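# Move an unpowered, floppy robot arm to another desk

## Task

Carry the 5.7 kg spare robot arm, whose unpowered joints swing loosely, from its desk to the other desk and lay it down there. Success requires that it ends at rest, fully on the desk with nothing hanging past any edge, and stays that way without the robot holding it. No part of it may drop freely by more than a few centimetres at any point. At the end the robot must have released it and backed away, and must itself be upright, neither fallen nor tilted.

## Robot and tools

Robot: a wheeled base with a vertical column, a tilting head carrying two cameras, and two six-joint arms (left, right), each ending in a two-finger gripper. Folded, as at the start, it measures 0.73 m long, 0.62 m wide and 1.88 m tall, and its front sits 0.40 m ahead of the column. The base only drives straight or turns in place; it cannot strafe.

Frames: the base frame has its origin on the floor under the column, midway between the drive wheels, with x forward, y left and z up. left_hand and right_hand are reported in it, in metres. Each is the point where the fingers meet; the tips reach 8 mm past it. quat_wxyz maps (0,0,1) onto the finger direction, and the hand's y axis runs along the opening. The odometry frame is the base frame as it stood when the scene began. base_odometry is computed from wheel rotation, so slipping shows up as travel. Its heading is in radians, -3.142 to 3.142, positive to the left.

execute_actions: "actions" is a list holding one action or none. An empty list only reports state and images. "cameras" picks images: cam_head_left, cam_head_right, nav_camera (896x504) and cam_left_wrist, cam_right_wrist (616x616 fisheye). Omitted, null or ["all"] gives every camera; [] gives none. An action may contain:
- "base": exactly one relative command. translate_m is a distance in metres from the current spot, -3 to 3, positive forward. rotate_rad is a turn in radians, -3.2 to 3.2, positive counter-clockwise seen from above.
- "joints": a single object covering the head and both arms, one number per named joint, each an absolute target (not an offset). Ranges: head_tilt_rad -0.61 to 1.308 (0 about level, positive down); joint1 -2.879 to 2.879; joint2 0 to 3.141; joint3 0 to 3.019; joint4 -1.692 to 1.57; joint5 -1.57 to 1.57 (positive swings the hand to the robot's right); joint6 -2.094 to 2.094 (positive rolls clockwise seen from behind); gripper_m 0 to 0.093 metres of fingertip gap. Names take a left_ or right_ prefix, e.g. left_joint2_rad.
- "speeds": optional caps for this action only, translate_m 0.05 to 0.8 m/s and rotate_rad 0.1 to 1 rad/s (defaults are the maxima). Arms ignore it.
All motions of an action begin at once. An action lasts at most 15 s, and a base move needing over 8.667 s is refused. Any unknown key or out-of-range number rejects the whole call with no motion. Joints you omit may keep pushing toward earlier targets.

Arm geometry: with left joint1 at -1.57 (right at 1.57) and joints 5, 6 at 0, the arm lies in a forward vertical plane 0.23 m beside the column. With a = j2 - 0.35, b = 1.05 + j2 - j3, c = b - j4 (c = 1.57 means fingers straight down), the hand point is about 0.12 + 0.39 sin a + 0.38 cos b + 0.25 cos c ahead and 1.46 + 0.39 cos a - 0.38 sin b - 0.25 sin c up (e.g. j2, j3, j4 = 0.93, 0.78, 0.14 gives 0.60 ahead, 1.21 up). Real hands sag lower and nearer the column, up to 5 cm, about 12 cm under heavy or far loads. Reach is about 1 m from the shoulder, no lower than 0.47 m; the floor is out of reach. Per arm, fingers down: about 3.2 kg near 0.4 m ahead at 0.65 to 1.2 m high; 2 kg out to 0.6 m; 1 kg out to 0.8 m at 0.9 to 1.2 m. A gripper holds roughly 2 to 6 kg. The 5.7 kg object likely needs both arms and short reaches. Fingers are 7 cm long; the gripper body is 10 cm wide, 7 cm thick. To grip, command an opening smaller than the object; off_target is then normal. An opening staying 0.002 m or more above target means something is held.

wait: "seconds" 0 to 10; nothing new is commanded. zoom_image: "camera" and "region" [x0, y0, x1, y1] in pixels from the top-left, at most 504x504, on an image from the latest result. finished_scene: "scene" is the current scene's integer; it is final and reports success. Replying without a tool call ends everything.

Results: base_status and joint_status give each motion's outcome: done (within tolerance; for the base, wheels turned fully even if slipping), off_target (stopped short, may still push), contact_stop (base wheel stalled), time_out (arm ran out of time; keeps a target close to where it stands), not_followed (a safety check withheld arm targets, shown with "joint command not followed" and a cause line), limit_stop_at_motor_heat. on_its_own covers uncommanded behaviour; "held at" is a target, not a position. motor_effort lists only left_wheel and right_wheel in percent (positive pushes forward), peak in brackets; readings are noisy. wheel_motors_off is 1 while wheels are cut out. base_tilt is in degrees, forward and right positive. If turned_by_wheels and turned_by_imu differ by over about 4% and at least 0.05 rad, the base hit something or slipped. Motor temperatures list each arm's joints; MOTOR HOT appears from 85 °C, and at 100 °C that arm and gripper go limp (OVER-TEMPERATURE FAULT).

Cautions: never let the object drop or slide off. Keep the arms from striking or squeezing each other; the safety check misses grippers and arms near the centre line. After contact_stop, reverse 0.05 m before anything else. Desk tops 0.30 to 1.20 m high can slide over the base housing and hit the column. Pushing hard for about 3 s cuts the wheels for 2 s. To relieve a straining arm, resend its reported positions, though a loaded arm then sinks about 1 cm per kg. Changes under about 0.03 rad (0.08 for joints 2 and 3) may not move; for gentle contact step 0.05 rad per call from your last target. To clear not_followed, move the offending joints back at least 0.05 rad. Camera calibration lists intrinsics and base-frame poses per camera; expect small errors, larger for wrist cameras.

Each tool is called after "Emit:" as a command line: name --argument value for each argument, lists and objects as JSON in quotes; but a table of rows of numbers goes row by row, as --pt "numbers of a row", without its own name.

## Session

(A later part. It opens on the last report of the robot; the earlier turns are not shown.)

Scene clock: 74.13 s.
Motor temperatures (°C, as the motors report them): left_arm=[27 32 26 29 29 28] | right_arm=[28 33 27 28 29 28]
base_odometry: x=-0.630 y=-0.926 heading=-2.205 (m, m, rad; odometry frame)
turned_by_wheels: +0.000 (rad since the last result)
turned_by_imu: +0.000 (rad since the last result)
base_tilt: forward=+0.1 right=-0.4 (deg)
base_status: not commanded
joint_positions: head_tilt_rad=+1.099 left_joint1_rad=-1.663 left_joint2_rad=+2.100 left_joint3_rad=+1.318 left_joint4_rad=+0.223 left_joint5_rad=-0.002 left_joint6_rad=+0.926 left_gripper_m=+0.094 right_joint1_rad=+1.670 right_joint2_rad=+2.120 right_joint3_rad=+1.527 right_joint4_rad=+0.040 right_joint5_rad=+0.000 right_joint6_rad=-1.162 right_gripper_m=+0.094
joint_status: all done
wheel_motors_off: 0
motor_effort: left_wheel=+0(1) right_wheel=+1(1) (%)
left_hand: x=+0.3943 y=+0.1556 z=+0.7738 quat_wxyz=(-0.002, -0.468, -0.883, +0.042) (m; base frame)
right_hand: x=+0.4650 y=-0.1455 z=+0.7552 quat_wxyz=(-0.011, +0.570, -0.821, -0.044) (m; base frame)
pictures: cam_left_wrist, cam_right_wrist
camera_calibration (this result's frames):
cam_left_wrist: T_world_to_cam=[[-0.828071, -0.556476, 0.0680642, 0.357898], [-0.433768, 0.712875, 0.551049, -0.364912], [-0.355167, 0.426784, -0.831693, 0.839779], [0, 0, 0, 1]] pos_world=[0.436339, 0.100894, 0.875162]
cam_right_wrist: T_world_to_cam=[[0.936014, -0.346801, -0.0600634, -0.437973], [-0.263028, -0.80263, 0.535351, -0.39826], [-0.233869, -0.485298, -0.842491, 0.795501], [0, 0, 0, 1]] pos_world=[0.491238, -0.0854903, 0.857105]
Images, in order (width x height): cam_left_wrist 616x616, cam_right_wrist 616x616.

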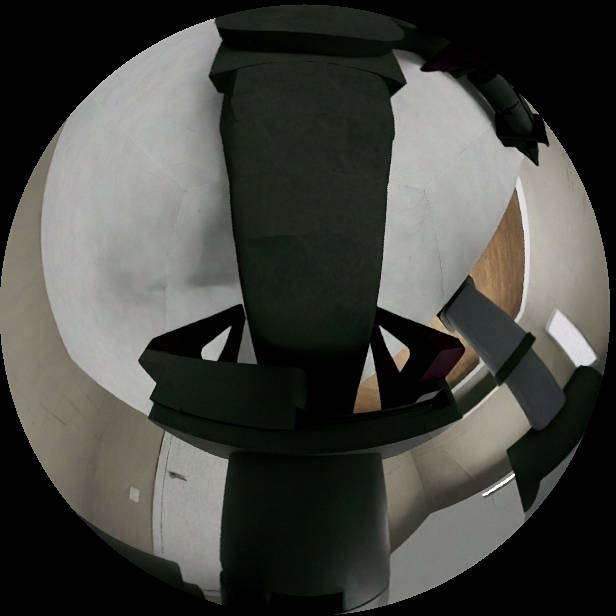

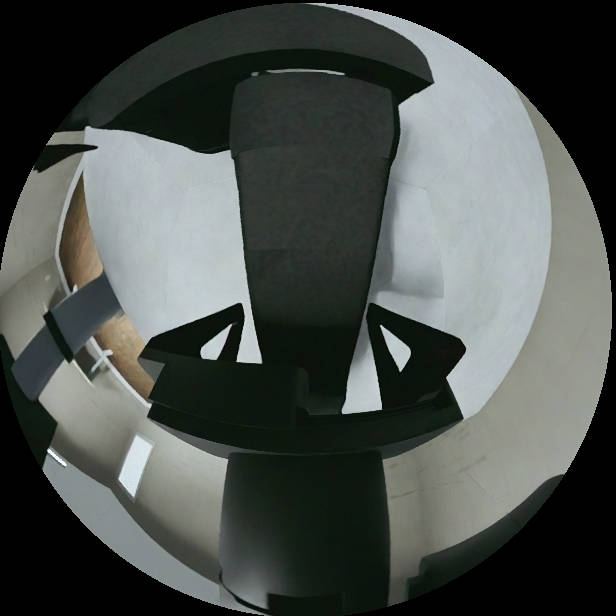

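Emit:
execute_actions --actions '[{"joints":{"left_gripper_m":0.0,"right_gripper_m":0.0}}]' --cameras '["cam_head_left","cam_left_wrist","cam_right_wrist"]'

Scene clock: 75.97 s.
Motor temperatures (°C, as the motors report them): left_arm=[27 32 26 29 29 28] | right_arm=[28 33 27 28 29 28]
base_odometry: x=-0.630 y=-0.926 heading=-2.205 (m, m, rad; odometry frame)
turned_by_wheels: +0.000 (rad since the last result)
turned_by_imu: +0.000 (rad since the last result)
base_tilt: forward=+0.1 right=-0.4 (deg)
base_status: not commanded
joint_positions: head_tilt_rad=+1.100 left_joint1_rad=-1.669 left_joint2_rad=+2.100 left_joint3_rad=+1.319 left_joint4_rad=+0.222 left_joint5_rad=-0.005 left_joint6_rad=+0.908 left_gripper_m=+0.052 right_joint1_rad=+1.670 right_joint2_rad=+2.120 right_joint3_rad=+1.528 right_joint4_rad=+0.039 right_joint5_rad=+0.000 right_joint6_rad=-1.156 right_gripper_m=+0.053
joint_status: left_gripper_m off_target (ended at +0.052, target +0.000); right_gripper_m off_target (ended at +0.053, target +0.000)
wheel_motors_off: 0
motor_effort: left_wheel=-2(2) right_wheel=+1(1) (%)
left_hand: x=+0.3943 y=+0.1518 z=+0.7740 quat_wxyz=(-0.002, -0.461, -0.886, +0.043) (m; base frame)
right_hand: x=+0.4653 y=-0.1455 z=+0.7550 quat_wxyz=(-0.011, +0.567, -0.822, -0.044) (m; base frame)
pictures: cam_head_left, cam_left_wrist, cam_right_wrist
camera_calibration (this result's frames):
cam_head_left: T_world_to_cam=[[-0.00886892, -0.999936, -0.00700452, 0.0398076], [-0.855007, 0.0112155, -0.518495, 0.839876], [0.518541, 0.00139042, -0.855052, 1.22886], [0, 0, 0, 1]] pos_world=[0.0812361, 0.0286768, 1.48649]
cam_left_wrist: T_world_to_cam=[[-0.819586, -0.568625, 0.0703126, 0.352508], [-0.443437, 0.707233, 0.550622, -0.357311], [-0.362825, 0.420103, -0.831788, 0.845731], [0, 0, 0, 1]] pos_world=[0.437318, 0.0978529, 0.875427]
cam_right_wrist: T_world_to_cam=[[0.933857, -0.352496, -0.0604798, -0.437728], [-0.267625, -0.800914, 0.535643, -0.395915], [-0.237251, -0.484028, -0.842276, 0.797033], [0, 0, 0, 1]] pos_world=[0.491916, -0.085604, 0.856917]
Images, in order (width x height): cam_head_left 896x504, cam_left_wrist 616x616, cam_right_wrist 616x616.

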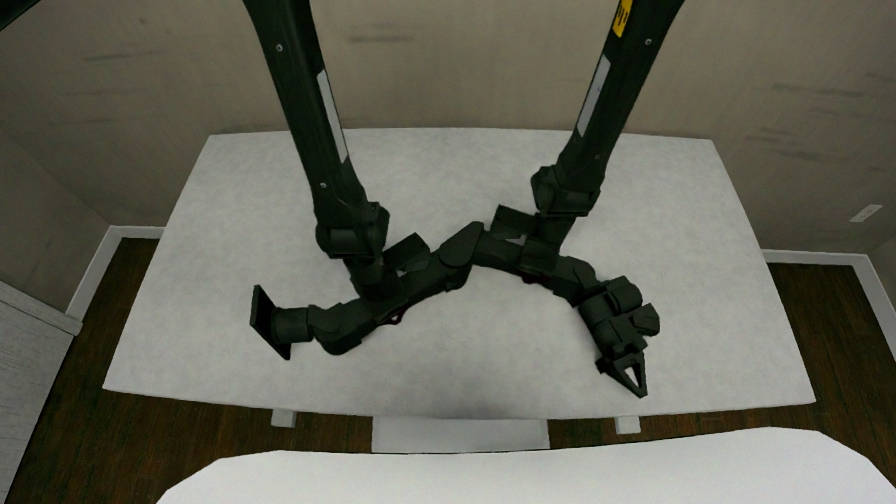

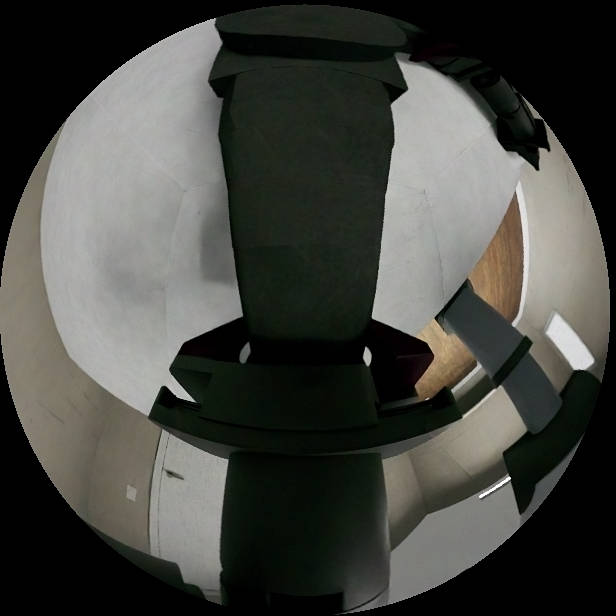

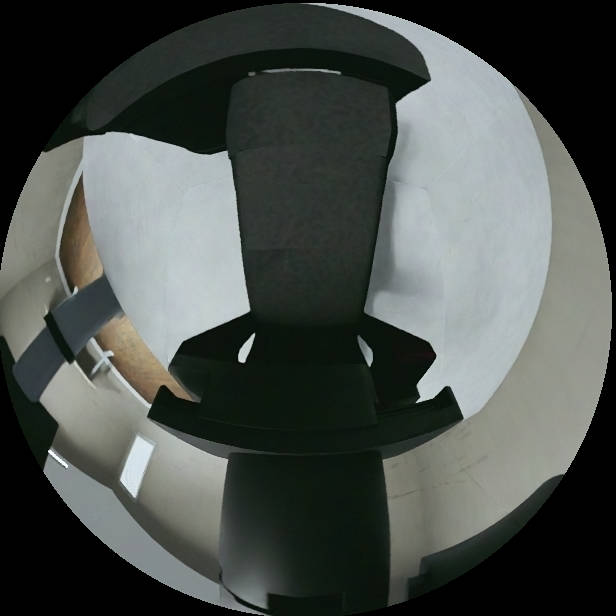

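Emit:
execute_actions --actions '[{"joints":{"left_joint2_rad":2.0,"left_joint3_rad":1.21,"right_joint2_rad":1.97,"right_joint3_rad":1.39}}]' --cameras '["cam_head_left"]'

Emit:
execute_actions --actions '[{"joints":{"left_joint2_rad":1.88,"left_joint3_rad":1.09,"right_joint2_rad":1.85,"right_joint3_rad":1.27}}]' --cameras '["cam_head_left"]'

Emit:
execute_actions --actions '[{"joints":{"left_joint2_rad":1.76,"left_joint3_rad":0.98,"right_joint2_rad":1.73,"right_joint3_rad":1.15}}]' --cameras '["cam_head_left","cam_head_right"]'

Scene clock: 81.10 s.
Motor temperatures (°C, as the motors report them): left_arm=[27 32 26 29 29 28] | right_arm=[28 33 27 28 29 28]
base_odometry: x=-0.630 y=-0.926 heading=-2.205 (m, m, rad; odometry frame)
turned_by_wheels: +0.000 (rad since the last result)
turned_by_imu: +0.000 (rad since the last result)
base_tilt: forward=+0.0 right=-0.4 (deg)
base_status: not commanded
joint_positions: head_tilt_rad=+1.100 left_joint1_rad=-1.671 left_joint2_rad=+2.082 left_joint3_rad=+1.266 left_joint4_rad=+0.225 left_joint5_rad=+0.009 left_joint6_rad=+0.920 left_gripper_m=+0.052 right_joint1_rad=+1.670 right_joint2_rad=+2.064 right_joint3_rad=+1.424 right_joint4_rad=+0.049 right_joint5_rad=+0.007 right_joint6_rad=-1.141 right_gripper_m=+0.053
joint_status: all done
wheel_motors_off: 0
motor_effort: left_wheel=-2(3) right_wheel=+1(1) (%)
left_hand: x=+0.3747 y=+0.1496 z=+0.7851 quat_wxyz=(+0.009, -0.467, -0.882, +0.057) (m; base frame)
right_hand: x=+0.4420 y=-0.1499 z=+0.7783 quat_wxyz=(+0.007, +0.561, -0.826, -0.050) (m; base frame)
pictures: cam_head_left
camera_calibration (this result's frames):
cam_head_left: T_world_to_cam=[[-0.00886892, -0.999936, -0.00700452, 0.0398077], [-0.855007, 0.0112155, -0.518496, 0.839876], [0.518541, 0.00139042, -0.855052, 1.22886], [0, 0, 0, 1]] pos_world=[0.0812362, 0.0286768, 1.48649]
Images, in order (width x height): cam_head_left 896x504.

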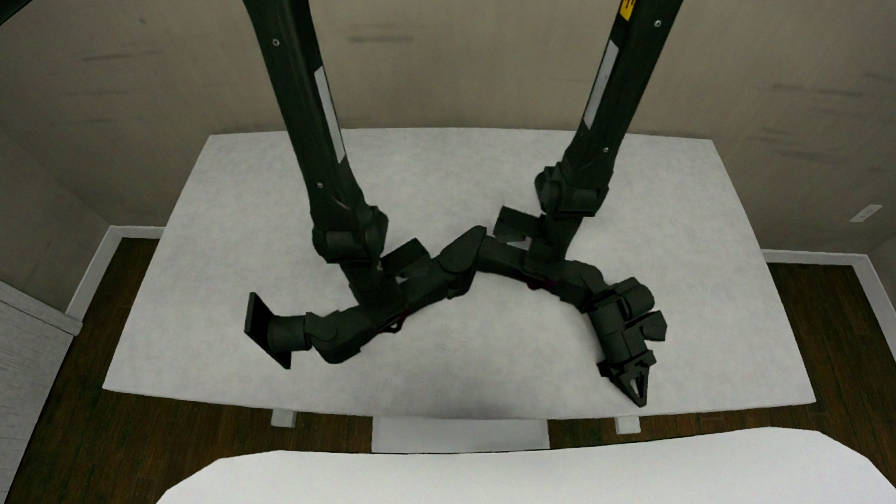

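Scene clock: 82.07 s.
Motor temperatures (°C, as the motors report them): left_arm=[27 32 27 29 29 28] | right_arm=[28 34 27 28 29 28]
base_odometry: x=-0.630 y=-0.926 heading=-2.205 (m, m, rad; odometry frame)
turned_by_wheels: +0.000 (rad since the last result)
turned_by_imu: +0.000 (rad since the last result)
base_tilt: forward=+0.1 right=-0.4 (deg)
base_status: not commanded
joint_positions: head_tilt_rad=+1.100 left_joint1_rad=-1.677 left_joint2_rad=+1.954 left_joint3_rad=+1.137 left_joint4_rad=+0.228 left_joint5_rad=-0.003 left_joint6_rad=+0.927 left_gripper_m=+0.052 right_joint1_rad=+1.676 right_joint2_rad=+1.945 right_joint3_rad=+1.302 right_joint4_rad=+0.054 right_joint5_rad=-0.001 right_joint6_rad=-1.128 right_gripper_m=+0.053
joint_status: all done
wheel_motors_off: 0
motor_effort: left_wheel=-2(3) right_wheel=+1(2) (%)
left_hand: x=+0.3800 y=+0.1516 z=+0.8343 quat_wxyz=(+0.010, -0.471, -0.880, +0.053) (m; base frame)
right_hand: x=+0.4448 y=-0.1484 z=+0.8243 quat_wxyz=(+0.004, +0.557, -0.829, -0.056) (m; base frame)
pictures: cam_head_left
camera_calibration (this result's frames):
cam_head_left: T_world_to_cam=[[-0.00886892, -0.999936, -0.00700452, 0.0398077], [-0.855007, 0.0112155, -0.518495, 0.839876], [0.518541, 0.00139042, -0.855052, 1.22886], [0, 0, 0, 1]] pos_world=[0.0812362, 0.0286768, 1.48649]
Images, in order (width x height): cam_head_left 896x504.

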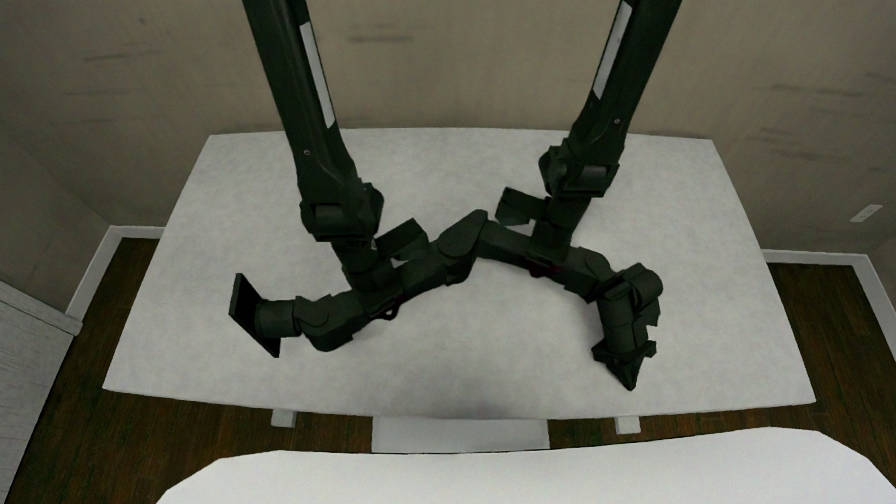

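Scene clock: 83.10 s.
Motor temperatures (°C, as the motors report them): left_arm=[27 32 27 29 29 28] | right_arm=[28 34 27 28 29 28]
base_odometry: x=-0.630 y=-0.926 heading=-2.205 (m, m, rad; odometry frame)
turned_by_wheels: +0.000 (rad since the last result)
turned_by_imu: +0.000 (rad since the last result)
base_tilt: forward=+0.1 right=-0.3 (deg)
base_status: not commanded
joint_positions: head_tilt_rad=+1.100 left_joint1_rad=-1.682 left_joint2_rad=+1.836 left_joint3_rad=+1.025 left_joint4_rad=+0.229 left_joint5_rad=-0.003 left_joint6_rad=+0.929 left_gripper_m=+0.052 right_joint1_rad=+1.682 right_joint2_rad=+1.824 right_joint3_rad=+1.186 right_joint4_rad=+0.057 right_joint5_rad=-0.001 right_joint6_rad=-1.121 right_gripper_m=+0.053
joint_status: all done
wheel_motors_off: 0
motor_effort: left_wheel=-2(3) right_wheel=+1(2) (%)
left_hand: x=+0.3829 y=+0.1523 z=+0.8792 quat_wxyz=(+0.005, -0.473, -0.879, +0.054) (m; base frame)
right_hand: x=+0.4472 y=-0.1483 z=+0.8706 quat_wxyz=(-0.001, +0.555, -0.830, -0.055) (m; base frame)
pictures: cam_head_left, cam_head_right
camera_calibration (this result's frames):
cam_head_left: T_world_to_cam=[[-0.00886892, -0.999936, -0.00700452, 0.0398077], [-0.855007, 0.0112155, -0.518496, 0.839876], [0.518541, 0.00139042, -0.855052, 1.22886], [0, 0, 0, 1]] pos_world=[0.0812362, 0.0286768, 1.48649]
cam_head_right: T_world_to_cam=[[-0.0186498, -0.999825, -0.00151396, -0.0374054], [-0.850321, 0.0166576, -0.526, 0.845707], [0.525933, -0.00852243, -0.850483, 1.21651], [0, 0, 0, 1]] pos_world=[0.0786245, -0.0411187, 1.4794]
Images, in order (width x height): cam_head_left 896x504, cam_head_right 896x504.

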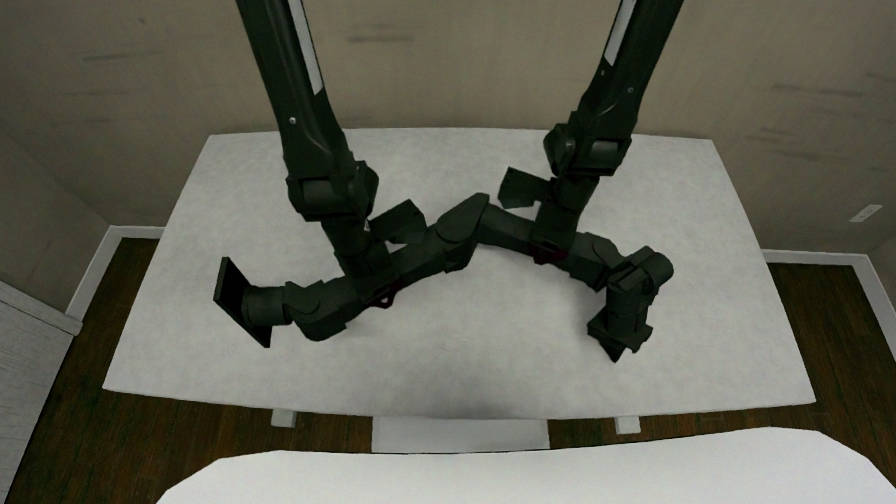

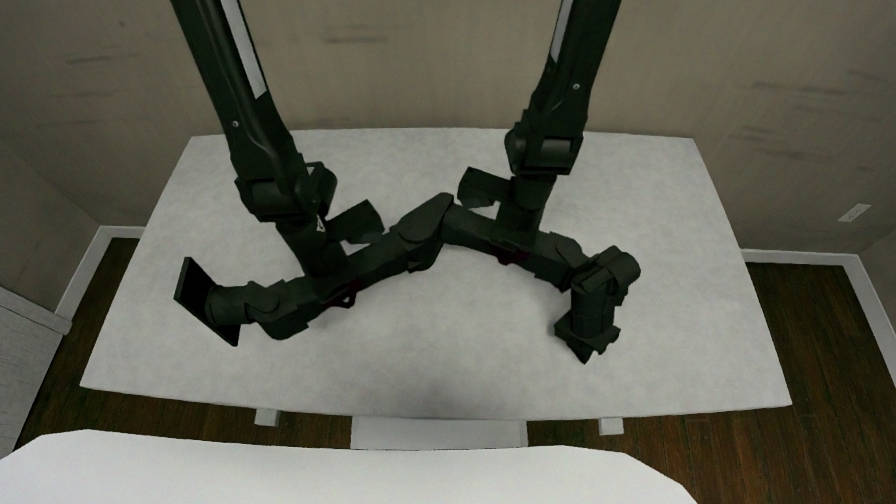

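Stable. Continue.

Emit:
execute_actions --actions '[{"joints":{"left_joint2_rad":1.63,"left_joint3_rad":0.87,"right_joint2_rad":1.6,"right_joint3_rad":1.03}}]' --cameras '["cam_head_left"]'

Emit:
execute_actions --actions '[{"joints":{"left_joint2_rad":1.5,"left_joint3_rad":0.77,"right_joint2_rad":1.47,"right_joint3_rad":0.92}}]' --cameras '["cam_head_left"]'

Emit:
execute_actions --actions '[{"joints":{"left_joint2_rad":1.36,"left_joint3_rad":0.68,"right_joint2_rad":1.33,"right_joint3_rad":0.82}}]' --cameras '["cam_head_left"]'

Emit:
execute_actions --actions '[{"joints":{"left_joint2_rad":1.21,"left_joint3_rad":0.6,"right_joint2_rad":1.18,"right_joint3_rad":0.73}}]' --cameras '["cam_head_left","cam_right_wrist"]'

Scene clock: 89.87 s.
Motor temperatures (°C, as the motors report them): left_arm=[27 33 27 29 29 28] | right_arm=[28 35 27 28 29 29]
base_odometry: x=-0.630 y=-0.926 heading=-2.205 (m, m, rad; odometry frame)
turned_by_wheels: +0.000 (rad since the last result)
turned_by_imu: +0.000 (rad since the last result)
base_tilt: forward=+0.1 right=-0.4 (deg)
base_status: not commanded
joint_positions: head_tilt_rad=+1.100 left_joint1_rad=-1.686 left_joint2_rad=+1.705 left_joint3_rad=+0.912 left_joint4_rad=+0.233 left_joint5_rad=-0.008 left_joint6_rad=+0.945 left_gripper_m=+0.052 right_joint1_rad=+1.690 right_joint2_rad=+1.701 right_joint3_rad=+1.073 right_joint4_rad=+0.059 right_joint5_rad=-0.006 right_joint6_rad=-1.102 right_gripper_m=+0.053
joint_status: all done
wheel_motors_off: 0
motor_effort: left_wheel=-2(4) right_wheel=+1(2) (%)
left_hand: x=+0.3873 y=+0.1553 z=+0.9266 quat_wxyz=(-0.004, -0.481, -0.875, +0.048) (m; base frame)
right_hand: x=+0.4465 y=-0.1467 z=+0.9171 quat_wxyz=(-0.009, +0.549, -0.834, -0.058) (m; base frame)
pictures: cam_head_left
camera_calibration (this result's frames):
cam_head_left: T_world_to_cam=[[-0.00886892, -0.999936, -0.00700452, 0.0398076], [-0.855007, 0.0112155, -0.518495, 0.839876], [0.518541, 0.00139042, -0.855052, 1.22886], [0, 0, 0, 1]] pos_world=[0.0812361, 0.0286768, 1.48649]
Images, in order (width x height): cam_head_left 896x504.

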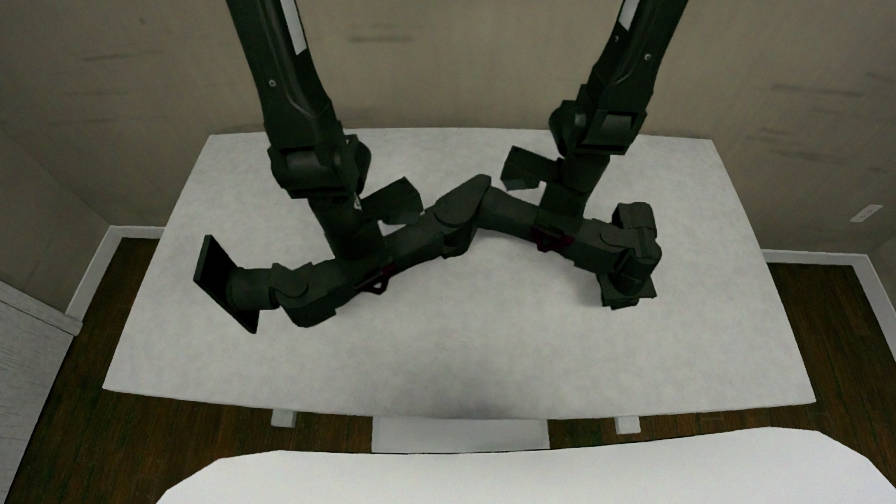

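Scene clock: 91.00 s.
Motor temperatures (°C, as the motors report them): left_arm=[27 33 27 29 29 28] | right_arm=[28 35 27 28 29 29]
base_odometry: x=-0.630 y=-0.926 heading=-2.205 (m, m, rad; odometry frame)
turned_by_wheels: +0.000 (rad since the last result)
turned_by_imu: +0.000 (rad since the last result)
base_tilt: forward=+0.1 right=-0.4 (deg)
base_status: not commanded
joint_positions: head_tilt_rad=+1.100 left_joint1_rad=-1.692 left_joint2_rad=+1.585 left_joint3_rad=+0.800 left_joint4_rad=+0.226 left_joint5_rad=-0.002 left_joint6_rad=+0.945 left_gripper_m=+0.052 right_joint1_rad=+1.698 right_joint2_rad=+1.575 right_joint3_rad=+0.956 right_joint4_rad=+0.054 right_joint5_rad=-0.009 right_joint6_rad=-1.094 right_gripper_m=+0.053
joint_status: all done
wheel_motors_off: 0
motor_effort: left_wheel=-2(4) right_wheel=+1(2) (%)
left_hand: x=+0.3778 y=+0.1552 z=+0.9706 quat_wxyz=(-0.007, -0.482, -0.874, +0.054) (m; base frame)
right_hand: x=+0.4372 y=-0.1467 z=+0.9637 quat_wxyz=(-0.013, +0.547, -0.835, -0.061) (m; base frame)
pictures: cam_head_left
camera_calibration (this result's frames):
cam_head_left: T_world_to_cam=[[-0.00886892, -0.999936, -0.00700452, 0.0398076], [-0.855007, 0.0112155, -0.518495, 0.839876], [0.518541, 0.00139042, -0.855052, 1.22886], [0, 0, 0, 1]] pos_world=[0.0812361, 0.0286768, 1.48649]
Images, in order (width x height): cam_head_left 896x504.

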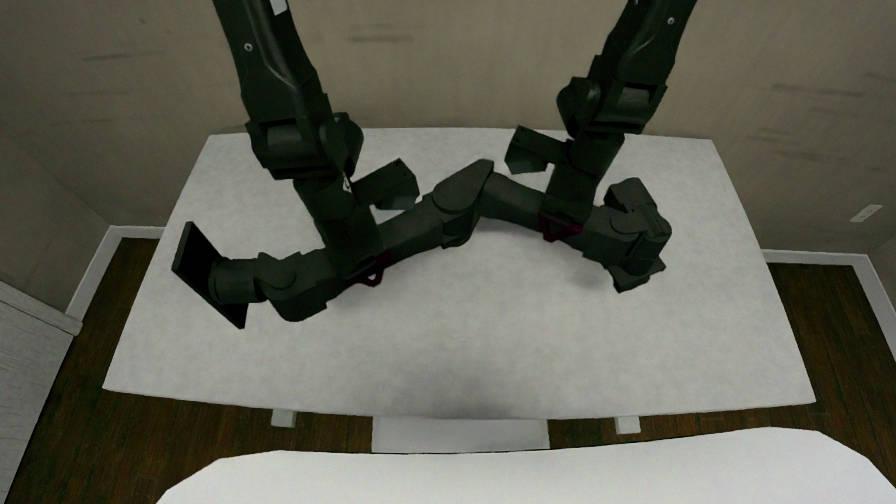

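Scene clock: 92.03 s.
Motor temperatures (°C, as the motors report them): left_arm=[27 33 27 29 29 28] | right_arm=[28 36 27 28 29 29]
base_odometry: x=-0.630 y=-0.926 heading=-2.205 (m, m, rad; odometry frame)
turned_by_wheels: +0.000 (rad since the last result)
turned_by_imu: +0.000 (rad since the last result)
base_tilt: forward=+0.1 right=-0.4 (deg)
base_status: not commanded
joint_positions: head_tilt_rad=+1.100 left_joint1_rad=-1.700 left_joint2_rad=+1.445 left_joint3_rad=+0.704 left_joint4_rad=+0.220 left_joint5_rad=+0.002 left_joint6_rad=+0.957 left_gripper_m=+0.052 right_joint1_rad=+1.705 right_joint2_rad=+1.430 right_joint3_rad=+0.851 right_joint4_rad=+0.051 right_joint5_rad=-0.014 right_joint6_rad=-1.081 right_gripper_m=+0.053
joint_status: all done
wheel_motors_off: 0
motor_effort: left_wheel=-1(3) right_wheel=+1(2) (%)
left_hand: x=+0.3825 y=+0.1552 z=+1.0162 quat_wxyz=(-0.027, -0.488, -0.871, +0.050) (m; base frame)
right_hand: x=+0.4387 y=-0.1473 z=+1.0137 quat_wxyz=(-0.031, +0.542, -0.838, -0.057) (m; base frame)
pictures: cam_head_left
camera_calibration (this result's frames):
cam_head_left: T_world_to_cam=[[-0.00886892, -0.999936, -0.00700452, 0.0398076], [-0.855007, 0.0112155, -0.518495, 0.839876], [0.518541, 0.00139042, -0.855052, 1.22886], [0, 0, 0, 1]] pos_world=[0.0812361, 0.0286768, 1.48649]
Images, in order (width x height): cam_head_left 896x504.

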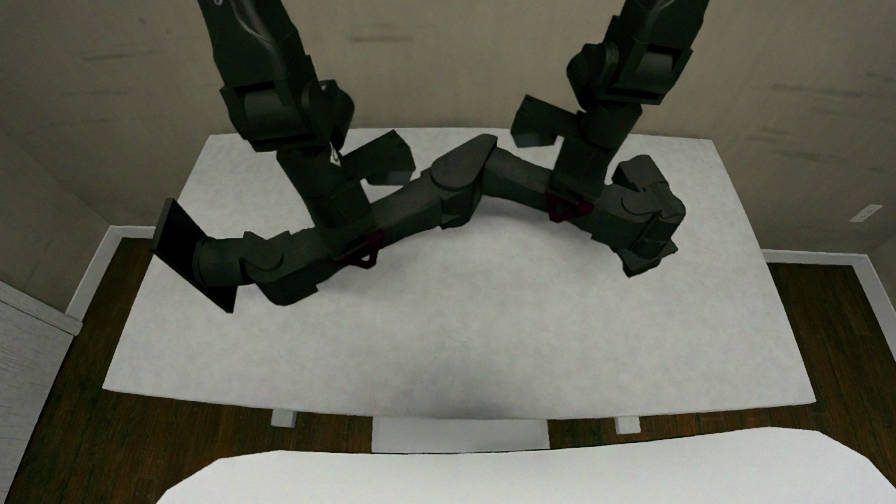

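Scene clock: 93.07 s.
Motor temperatures (°C, as the motors report them): left_arm=[27 33 27 29 29 28] | right_arm=[28 36 27 28 29 29]
base_odometry: x=-0.630 y=-0.926 heading=-2.205 (m, m, rad; odometry frame)
turned_by_wheels: +0.000 (rad since the last result)
turned_by_imu: +0.000 (rad since the last result)
base_tilt: forward=+0.1 right=-0.4 (deg)
base_status: not commanded
joint_positions: head_tilt_rad=+1.100 left_joint1_rad=-1.706 left_joint2_rad=+1.300 left_joint3_rad=+0.613 left_joint4_rad=+0.212 left_joint5_rad=+0.004 left_joint6_rad=+0.969 left_gripper_m=+0.052 right_joint1_rad=+1.715 right_joint2_rad=+1.278 right_joint3_rad=+0.750 right_joint4_rad=+0.046 right_joint5_rad=-0.020 right_joint6_rad=-1.069 right_gripper_m=+0.053
joint_status: all done
wheel_motors_off: 0
motor_effort: left_wheel=-2(3) right_wheel=+1(2) (%)
left_hand: x=+0.3851 y=+0.1565 z=+1.0603 quat_wxyz=(-0.050, -0.493, -0.868, +0.043) (m; base frame)
right_hand: x=+0.4383 y=-0.1463 z=+1.0631 quat_wxyz=(-0.055, +0.538, -0.840, -0.053) (m; base frame)
pictures: cam_head_left, cam_right_wrist
camera_calibration (this result's frames):
cam_head_left: T_world_to_cam=[[-0.00886892, -0.999936, -0.00700452, 0.0398077], [-0.855007, 0.0112155, -0.518496, 0.839876], [0.518541, 0.00139042, -0.855052, 1.22886], [0, 0, 0, 1]] pos_world=[0.0812362, 0.0286768, 1.48649]
cam_right_wrist: T_world_to_cam=[[0.90916, -0.415369, -0.0299302, -0.425016], [-0.354921, -0.810434, 0.466076, -0.45803], [-0.21785, -0.413115, -0.884238, 1.09623], [0, 0, 0, 1]] pos_world=[0.462656, -0.0948741, 1.17008]
Images, in order (width x height): cam_head_left 896x504, cam_right_wrist 616x616.

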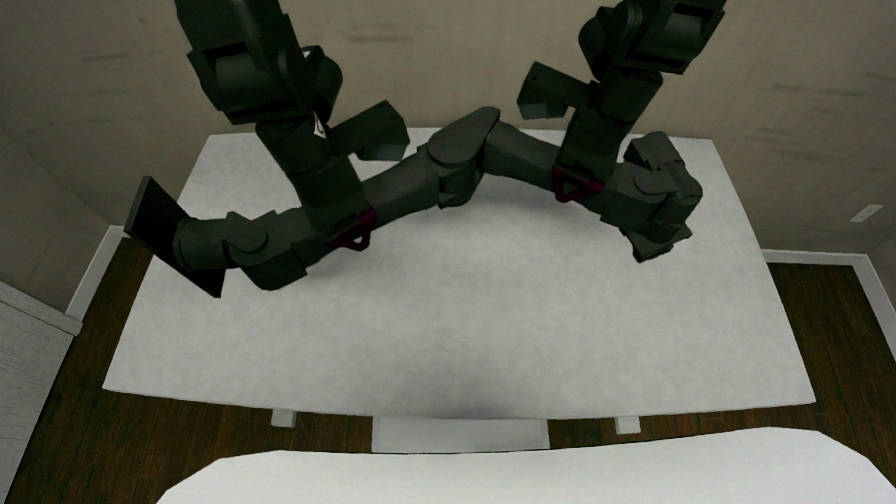

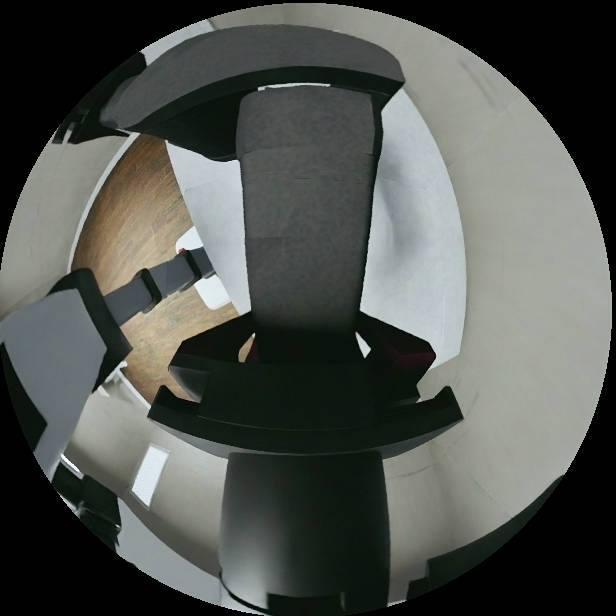

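Emit:
execute_actions --actions '[{"joints":{"left_joint2_rad":1.08,"left_joint3_rad":0.53,"right_joint2_rad":1.05,"right_joint3_rad":0.66}}]' --cameras '[]'

Emit:
execute_actions --actions '[{"base":{"translate_m":-0.75},"speeds":{"translate_m":0.25}}]' --cameras '["cam_head_left"]'

Emit:
execute_actions --actions '[{"base":{"rotate_rad":-2.9},"speeds":{"rotate_rad":0.45},"joints":{"head_tilt_rad":0.5}}]' --cameras '["cam_head_left","cam_head_right","nav_camera"]'

Scene clock: 100.20 s.
Motor temperatures (°C, as the motors report them): left_arm=[27 33 27 29 29 28] | right_arm=[28 36 27 28 30 29]
base_odometry: x=-0.630 y=-0.926 heading=-2.205 (m, m, rad; odometry frame)
turned_by_wheels: +0.000 (rad since the last result)
turned_by_imu: +0.000 (rad since the last result)
base_tilt: forward=+0.1 right=-0.5 (deg)
base_status: not commanded
joint_positions: head_tilt_rad=+1.100 left_joint1_rad=-1.712 left_joint2_rad=+1.175 left_joint3_rad=+0.536 left_joint4_rad=+0.208 left_joint5_rad=+0.003 left_joint6_rad=+0.975 left_gripper_m=+0.052 right_joint1_rad=+1.727 right_joint2_rad=+1.148 right_joint3_rad=+0.671 right_joint4_rad=+0.042 right_joint5_rad=-0.027 right_joint6_rad=-1.063 right_gripper_m=+0.053
joint_status: all done
wheel_motors_off: 0
motor_effort: left_wheel=-2(3) right_wheel=+1(2) (%)
left_hand: x=+0.3841 y=+0.1582 z=+1.0960 quat_wxyz=(-0.071, -0.495, -0.865, +0.035) (m; base frame)
right_hand: x=+0.4370 y=-0.1445 z=+1.1032 quat_wxyz=(-0.080, +0.536, -0.839, -0.049) (m; base frame)
pictures: none
No camera images: the call's "cameras" was empty. Leave "cameras" out to get every camera's image.

Scene clock: 104.07 s.
Motor temperatures (°C, as the motors report them): left_arm=[27 33 27 29 29 28] | right_arm=[28 36 27 28 30 30]
base_odometry: x=-0.186 y=-0.322 heading=-2.205 (m, m, rad; odometry frame)
turned_by_wheels: +0.000 (rad since the last result)
turned_by_imu: +0.003 (rad since the last result)
base_tilt: forward=+0.0 right=-0.5 (deg)
base_status: done
joint_positions: head_tilt_rad=+1.100 left_joint1_rad=-1.712 left_joint2_rad=+1.175 left_joint3_rad=+0.534 left_joint4_rad=+0.208 left_joint5_rad=+0.002 left_joint6_rad=+0.975 left_gripper_m=+0.052 right_joint1_rad=+1.727 right_joint2_rad=+1.148 right_joint3_rad=+0.669 right_joint4_rad=+0.042 right_joint5_rad=-0.028 right_joint6_rad=-1.062 right_gripper_m=+0.053
joint_status: not commanded
wheel_motors_off: 0
motor_effort: left_wheel=+0(36) right_wheel=+0(34) (%)
left_hand: x=+0.3826 y=+0.1582 z=+1.0962 quat_wxyz=(-0.070, -0.496, -0.865, +0.035) (m; base frame)
right_hand: x=+0.4352 y=-0.1445 z=+1.1030 quat_wxyz=(-0.079, +0.536, -0.839, -0.050) (m; base frame)
pictures: cam_head_left
camera_calibration (this result's frames):
cam_head_left: T_world_to_cam=[[-0.00887161, -0.999936, -0.00700112, 0.0398025], [-0.855206, 0.0112155, -0.518167, 0.83938], [0.518213, 0.00139042, -0.855251, 1.22919], [0, 0, 0, 1]] pos_world=[0.0812156, 0.0286768, 1.48648]
Images, in order (width x height): cam_head_left 896x504.

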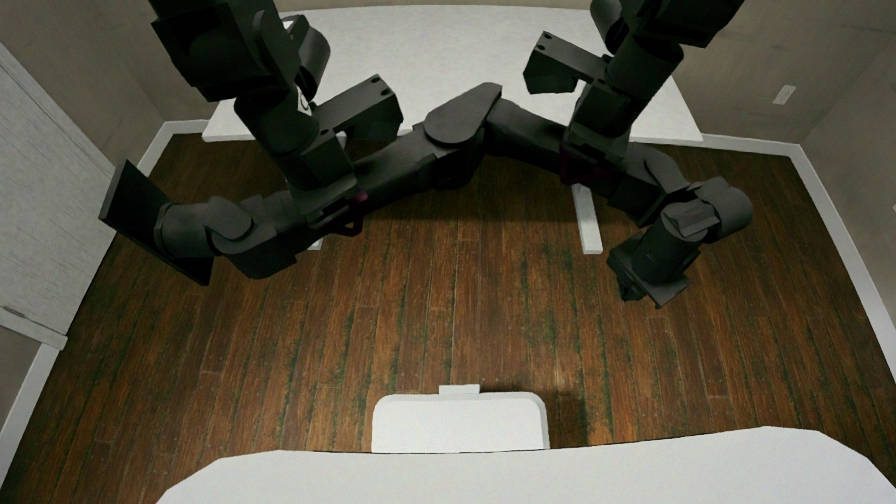

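Scene clock: 111.40 s.
Motor temperatures (°C, as the motors report them): left_arm=[27 34 27 29 29 29] | right_arm=[28 36 27 28 30 30]
base_odometry: x=-0.186 y=-0.322 heading=+1.179 (m, m, rad; odometry frame)
turned_by_wheels: -2.900 (rad since the last result)
turned_by_imu: -2.931 (rad since the last result)
base_tilt: forward=+0.1 right=-0.3 (deg)
base_status: done
joint_positions: head_tilt_rad=+0.518 left_joint1_rad=-1.713 left_joint2_rad=+1.175 left_joint3_rad=+0.537 left_joint4_rad=+0.208 left_joint5_rad=+0.001 left_joint6_rad=+0.975 left_gripper_m=+0.052 right_joint1_rad=+1.727 right_joint2_rad=+1.148 right_joint3_rad=+0.672 right_joint4_rad=+0.042 right_joint5_rad=-0.027 right_joint6_rad=-1.065 right_gripper_m=+0.053
joint_status: all done
wheel_motors_off: 0
motor_effort: left_wheel=+1(43) right_wheel=-1(43) (%)
left_hand: x=+0.3847 y=+0.1580 z=+1.0961 quat_wxyz=(-0.071, -0.496, -0.865, +0.034) (m; base frame)
right_hand: x=+0.4373 y=-0.1446 z=+1.1031 quat_wxyz=(-0.080, +0.536, -0.839, -0.049) (m; base frame)
pictures: cam_head_left, cam_head_right, nav_camera
camera_calibration (this result's frames):
cam_head_left: T_world_to_cam=[[-0.00356595, -0.999936, -0.010724, 0.0452706], [-0.429861, 0.0112155, -0.902826, 1.41049], [0.902888, 0.00139042, -0.429873, 0.554872], [0, 0, 0, 1]] pos_world=[0.105487, 0.0286768, 1.51243]
cam_head_right: T_world_to_cam=[[-0.0147552, -0.999825, -0.0115061, -0.0222123], [-0.421824, 0.0166576, -0.906525, 1.41029], [0.906557, -0.00852243, -0.421996, 0.537605], [0, 0, 0, 1]] pos_world=[0.107197, -0.0411187, 1.50507]
Images, in order (width x height): cam_head_left 896x504, cam_head_right 896x504, nav_camera 896x504.

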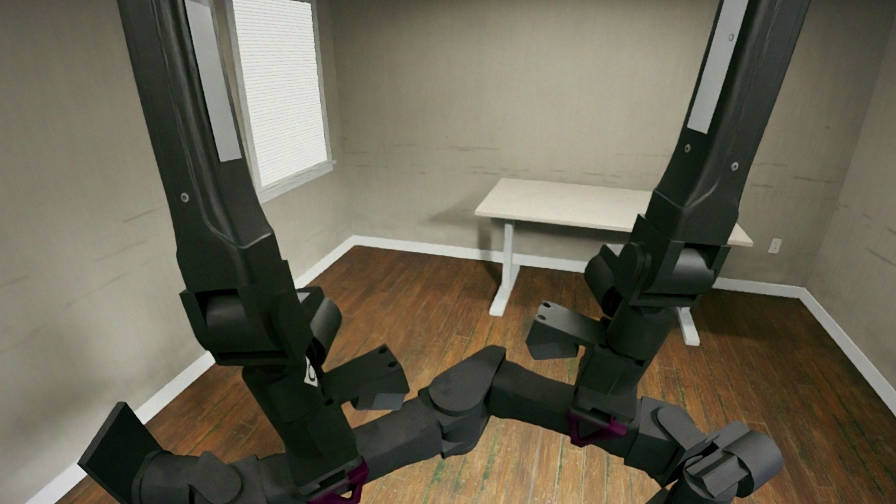

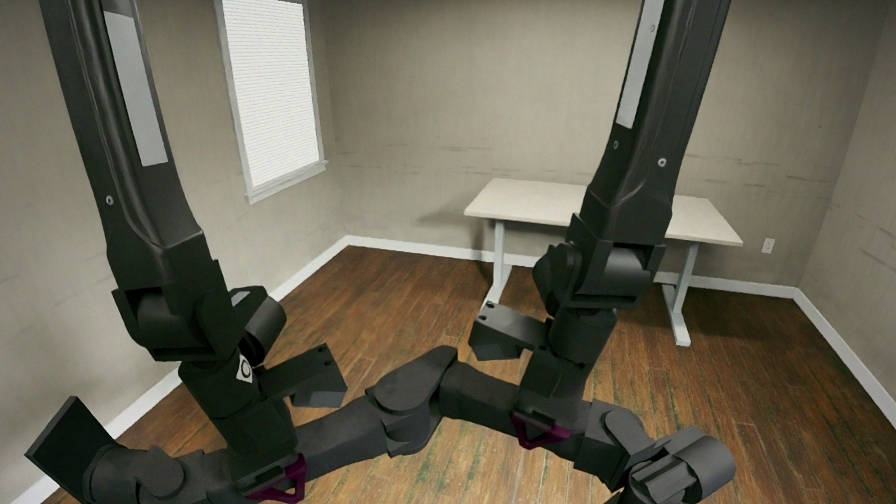

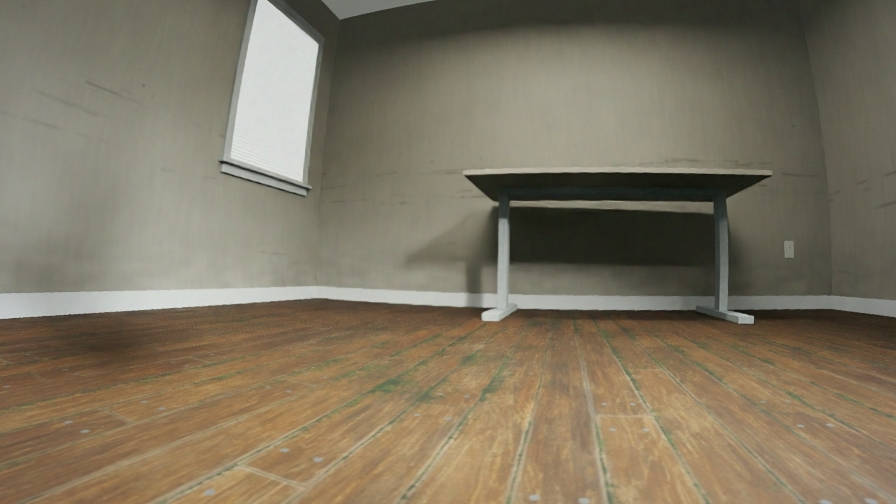

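Emit:
execute_actions --actions '[{"base":{"rotate_rad":-0.54},"speeds":{"rotate_rad":0.4}}]' --cameras '[]'

Emit:
execute_actions --actions '[{"base":{"translate_m":1.2},"speeds":{"translate_m":0.3}}]' --cameras '["nav_camera"]'

Emit:
execute_actions --actions '[{"base":{"rotate_rad":0.3},"speeds":{"rotate_rad":0.3},"joints":{"head_tilt_rad":0.7}}]' --cameras '["nav_camera","cam_head_left"]'

Scene clock: 124.70 s.
Motor temperatures (°C, as the motors report them): left_arm=[27 34 26 29 29 29] | right_arm=[28 37 27 28 31 31]
base_odometry: x=-0.186 y=-0.322 heading=+0.639 (m, m, rad; odometry frame)
turned_by_wheels: -0.540 (rad since the last result)
turned_by_imu: -0.546 (rad since the last result)
base_tilt: forward=+0.0 right=-0.4 (deg)
base_status: done
joint_positions: head_tilt_rad=+0.518 left_joint1_rad=-1.713 left_joint2_rad=+1.175 left_joint3_rad=+0.537 left_joint4_rad=+0.208 left_joint5_rad=+0.001 left_joint6_rad=+0.974 left_gripper_m=+0.052 right_joint1_rad=+1.727 right_joint2_rad=+1.148 right_joint3_rad=+0.674 right_joint4_rad=+0.042 right_joint5_rad=-0.027 right_joint6_rad=-1.066 right_gripper_m=+0.053
joint_status: not commanded
wheel_motors_off: 0
motor_effort: left_wheel=+1(28) right_wheel=-1(28) (%)
left_hand: x=+0.3847 y=+0.1579 z=+1.0961 quat_wxyz=(-0.071, -0.495, -0.865, +0.034) (m; base frame)
right_hand: x=+0.4383 y=-0.1446 z=+1.1032 quat_wxyz=(-0.081, +0.537, -0.838, -0.048) (m; base frame)
pictures: none
No camera images: the call's "cameras" was empty. Leave "cameras" out to get every camera's image.

Scene clock: 129.77 s.
Motor temperatures (°C, as the motors report them): left_arm=[27 34 26 29 29 29] | right_arm=[28 37 27 28 31 31]
base_odometry: x=+0.778 y=+0.394 heading=+0.639 (m, m, rad; odometry frame)
turned_by_wheels: +0.000 (rad since the last result)
turned_by_imu: -0.004 (rad since the last result)
base_tilt: forward=+0.2 right=-0.3 (deg)
base_status: done
joint_positions: head_tilt_rad=+0.518 left_joint1_rad=-1.713 left_joint2_rad=+1.174 left_joint3_rad=+0.547 left_joint4_rad=+0.213 left_joint5_rad=-0.001 left_joint6_rad=+0.978 left_gripper_m=+0.052 right_joint1_rad=+1.726 right_joint2_rad=+1.146 right_joint3_rad=+0.681 right_joint4_rad=+0.047 right_joint5_rad=-0.026 right_joint6_rad=-1.067 right_gripper_m=+0.053
joint_status: not commanded
wheel_motors_off: 0
motor_effort: left_wheel=+0(53) right_wheel=+0(52) (%)
left_hand: x=+0.3924 y=+0.1577 z=+1.0964 quat_wxyz=(-0.078, -0.496, -0.864, +0.030) (m; base frame)
right_hand: x=+0.4445 y=-0.1449 z=+1.1040 quat_wxyz=(-0.086, +0.537, -0.838, -0.044) (m; base frame)
pictures: nav_camera
Images, in order (width x height): nav_camera 896x504.

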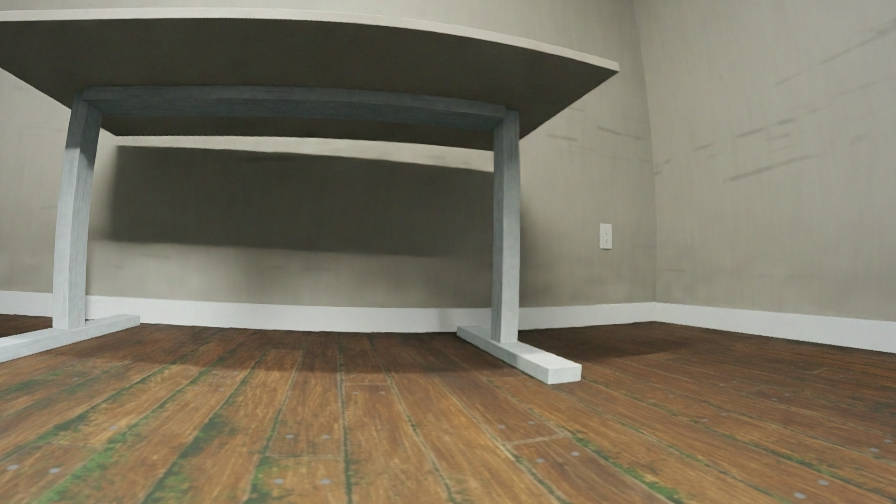

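Scene clock: 131.57 s.
Motor temperatures (°C, as the motors report them): left_arm=[27 34 26 29 29 29] | right_arm=[28 37 27 28 31 31]
base_odometry: x=+0.778 y=+0.394 heading=+0.938 (m, m, rad; odometry frame)
turned_by_wheels: +0.299 (rad since the last result)
turned_by_imu: +0.300 (rad since the last result)
base_tilt: forward=+0.1 right=-0.4 (deg)
base_status: done
joint_positions: head_tilt_rad=+0.703 left_joint1_rad=-1.714 left_joint2_rad=+1.174 left_joint3_rad=+0.546 left_joint4_rad=+0.213 left_joint5_rad=-0.001 left_joint6_rad=+0.978 left_gripper_m=+0.052 right_joint1_rad=+1.724 right_joint2_rad=+1.146 right_joint3_rad=+0.679 right_joint4_rad=+0.047 right_joint5_rad=-0.027 right_joint6_rad=-1.066 right_gripper_m=+0.053
joint_status: all done
wheel_motors_off: 0
motor_effort: left_wheel=-2(42) right_wheel=+1(35) (%)
left_hand: x=+0.3917 y=+0.1574 z=+1.0964 quat_wxyz=(-0.078, -0.496, -0.864, +0.030) (m; base frame)
right_hand: x=+0.4434 y=-0.1455 z=+1.1038 quat_wxyz=(-0.085, +0.536, -0.839, -0.044) (m; base frame)
pictures: cam_head_left, nav_camera
camera_calibration (this result's frames):
cam_head_left: T_world_to_cam=[[-0.00547204, -0.999936, -0.00988827, 0.0440788], [-0.58813, 0.0112155, -0.808689, 1.27343], [0.808748, 0.00139042, -0.588154, 0.803331], [0, 0, 0, 1]] pos_world=[0.0994908, 0.0286768, 1.50273]
Images, in order (width x height): cam_head_left 896x504, nav_camera 896x504.

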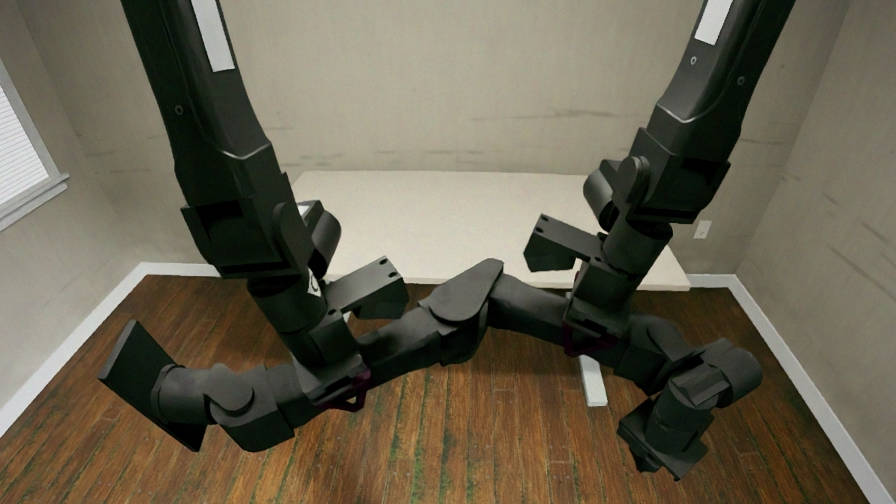

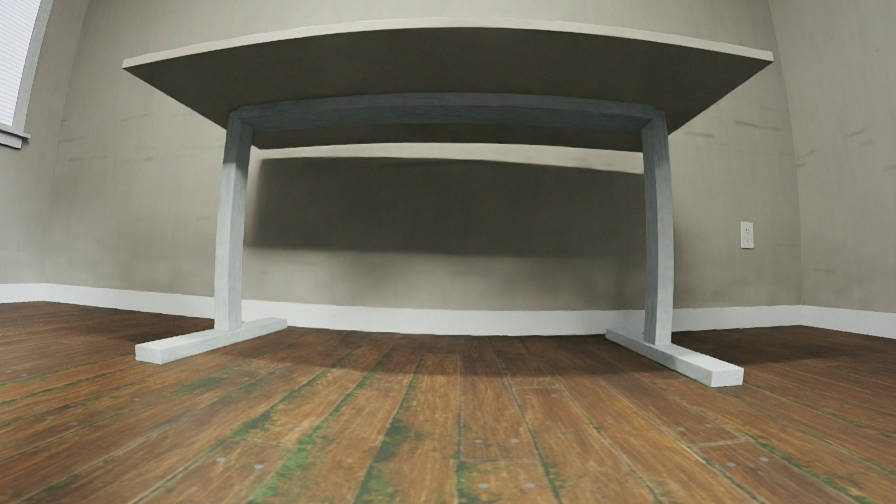

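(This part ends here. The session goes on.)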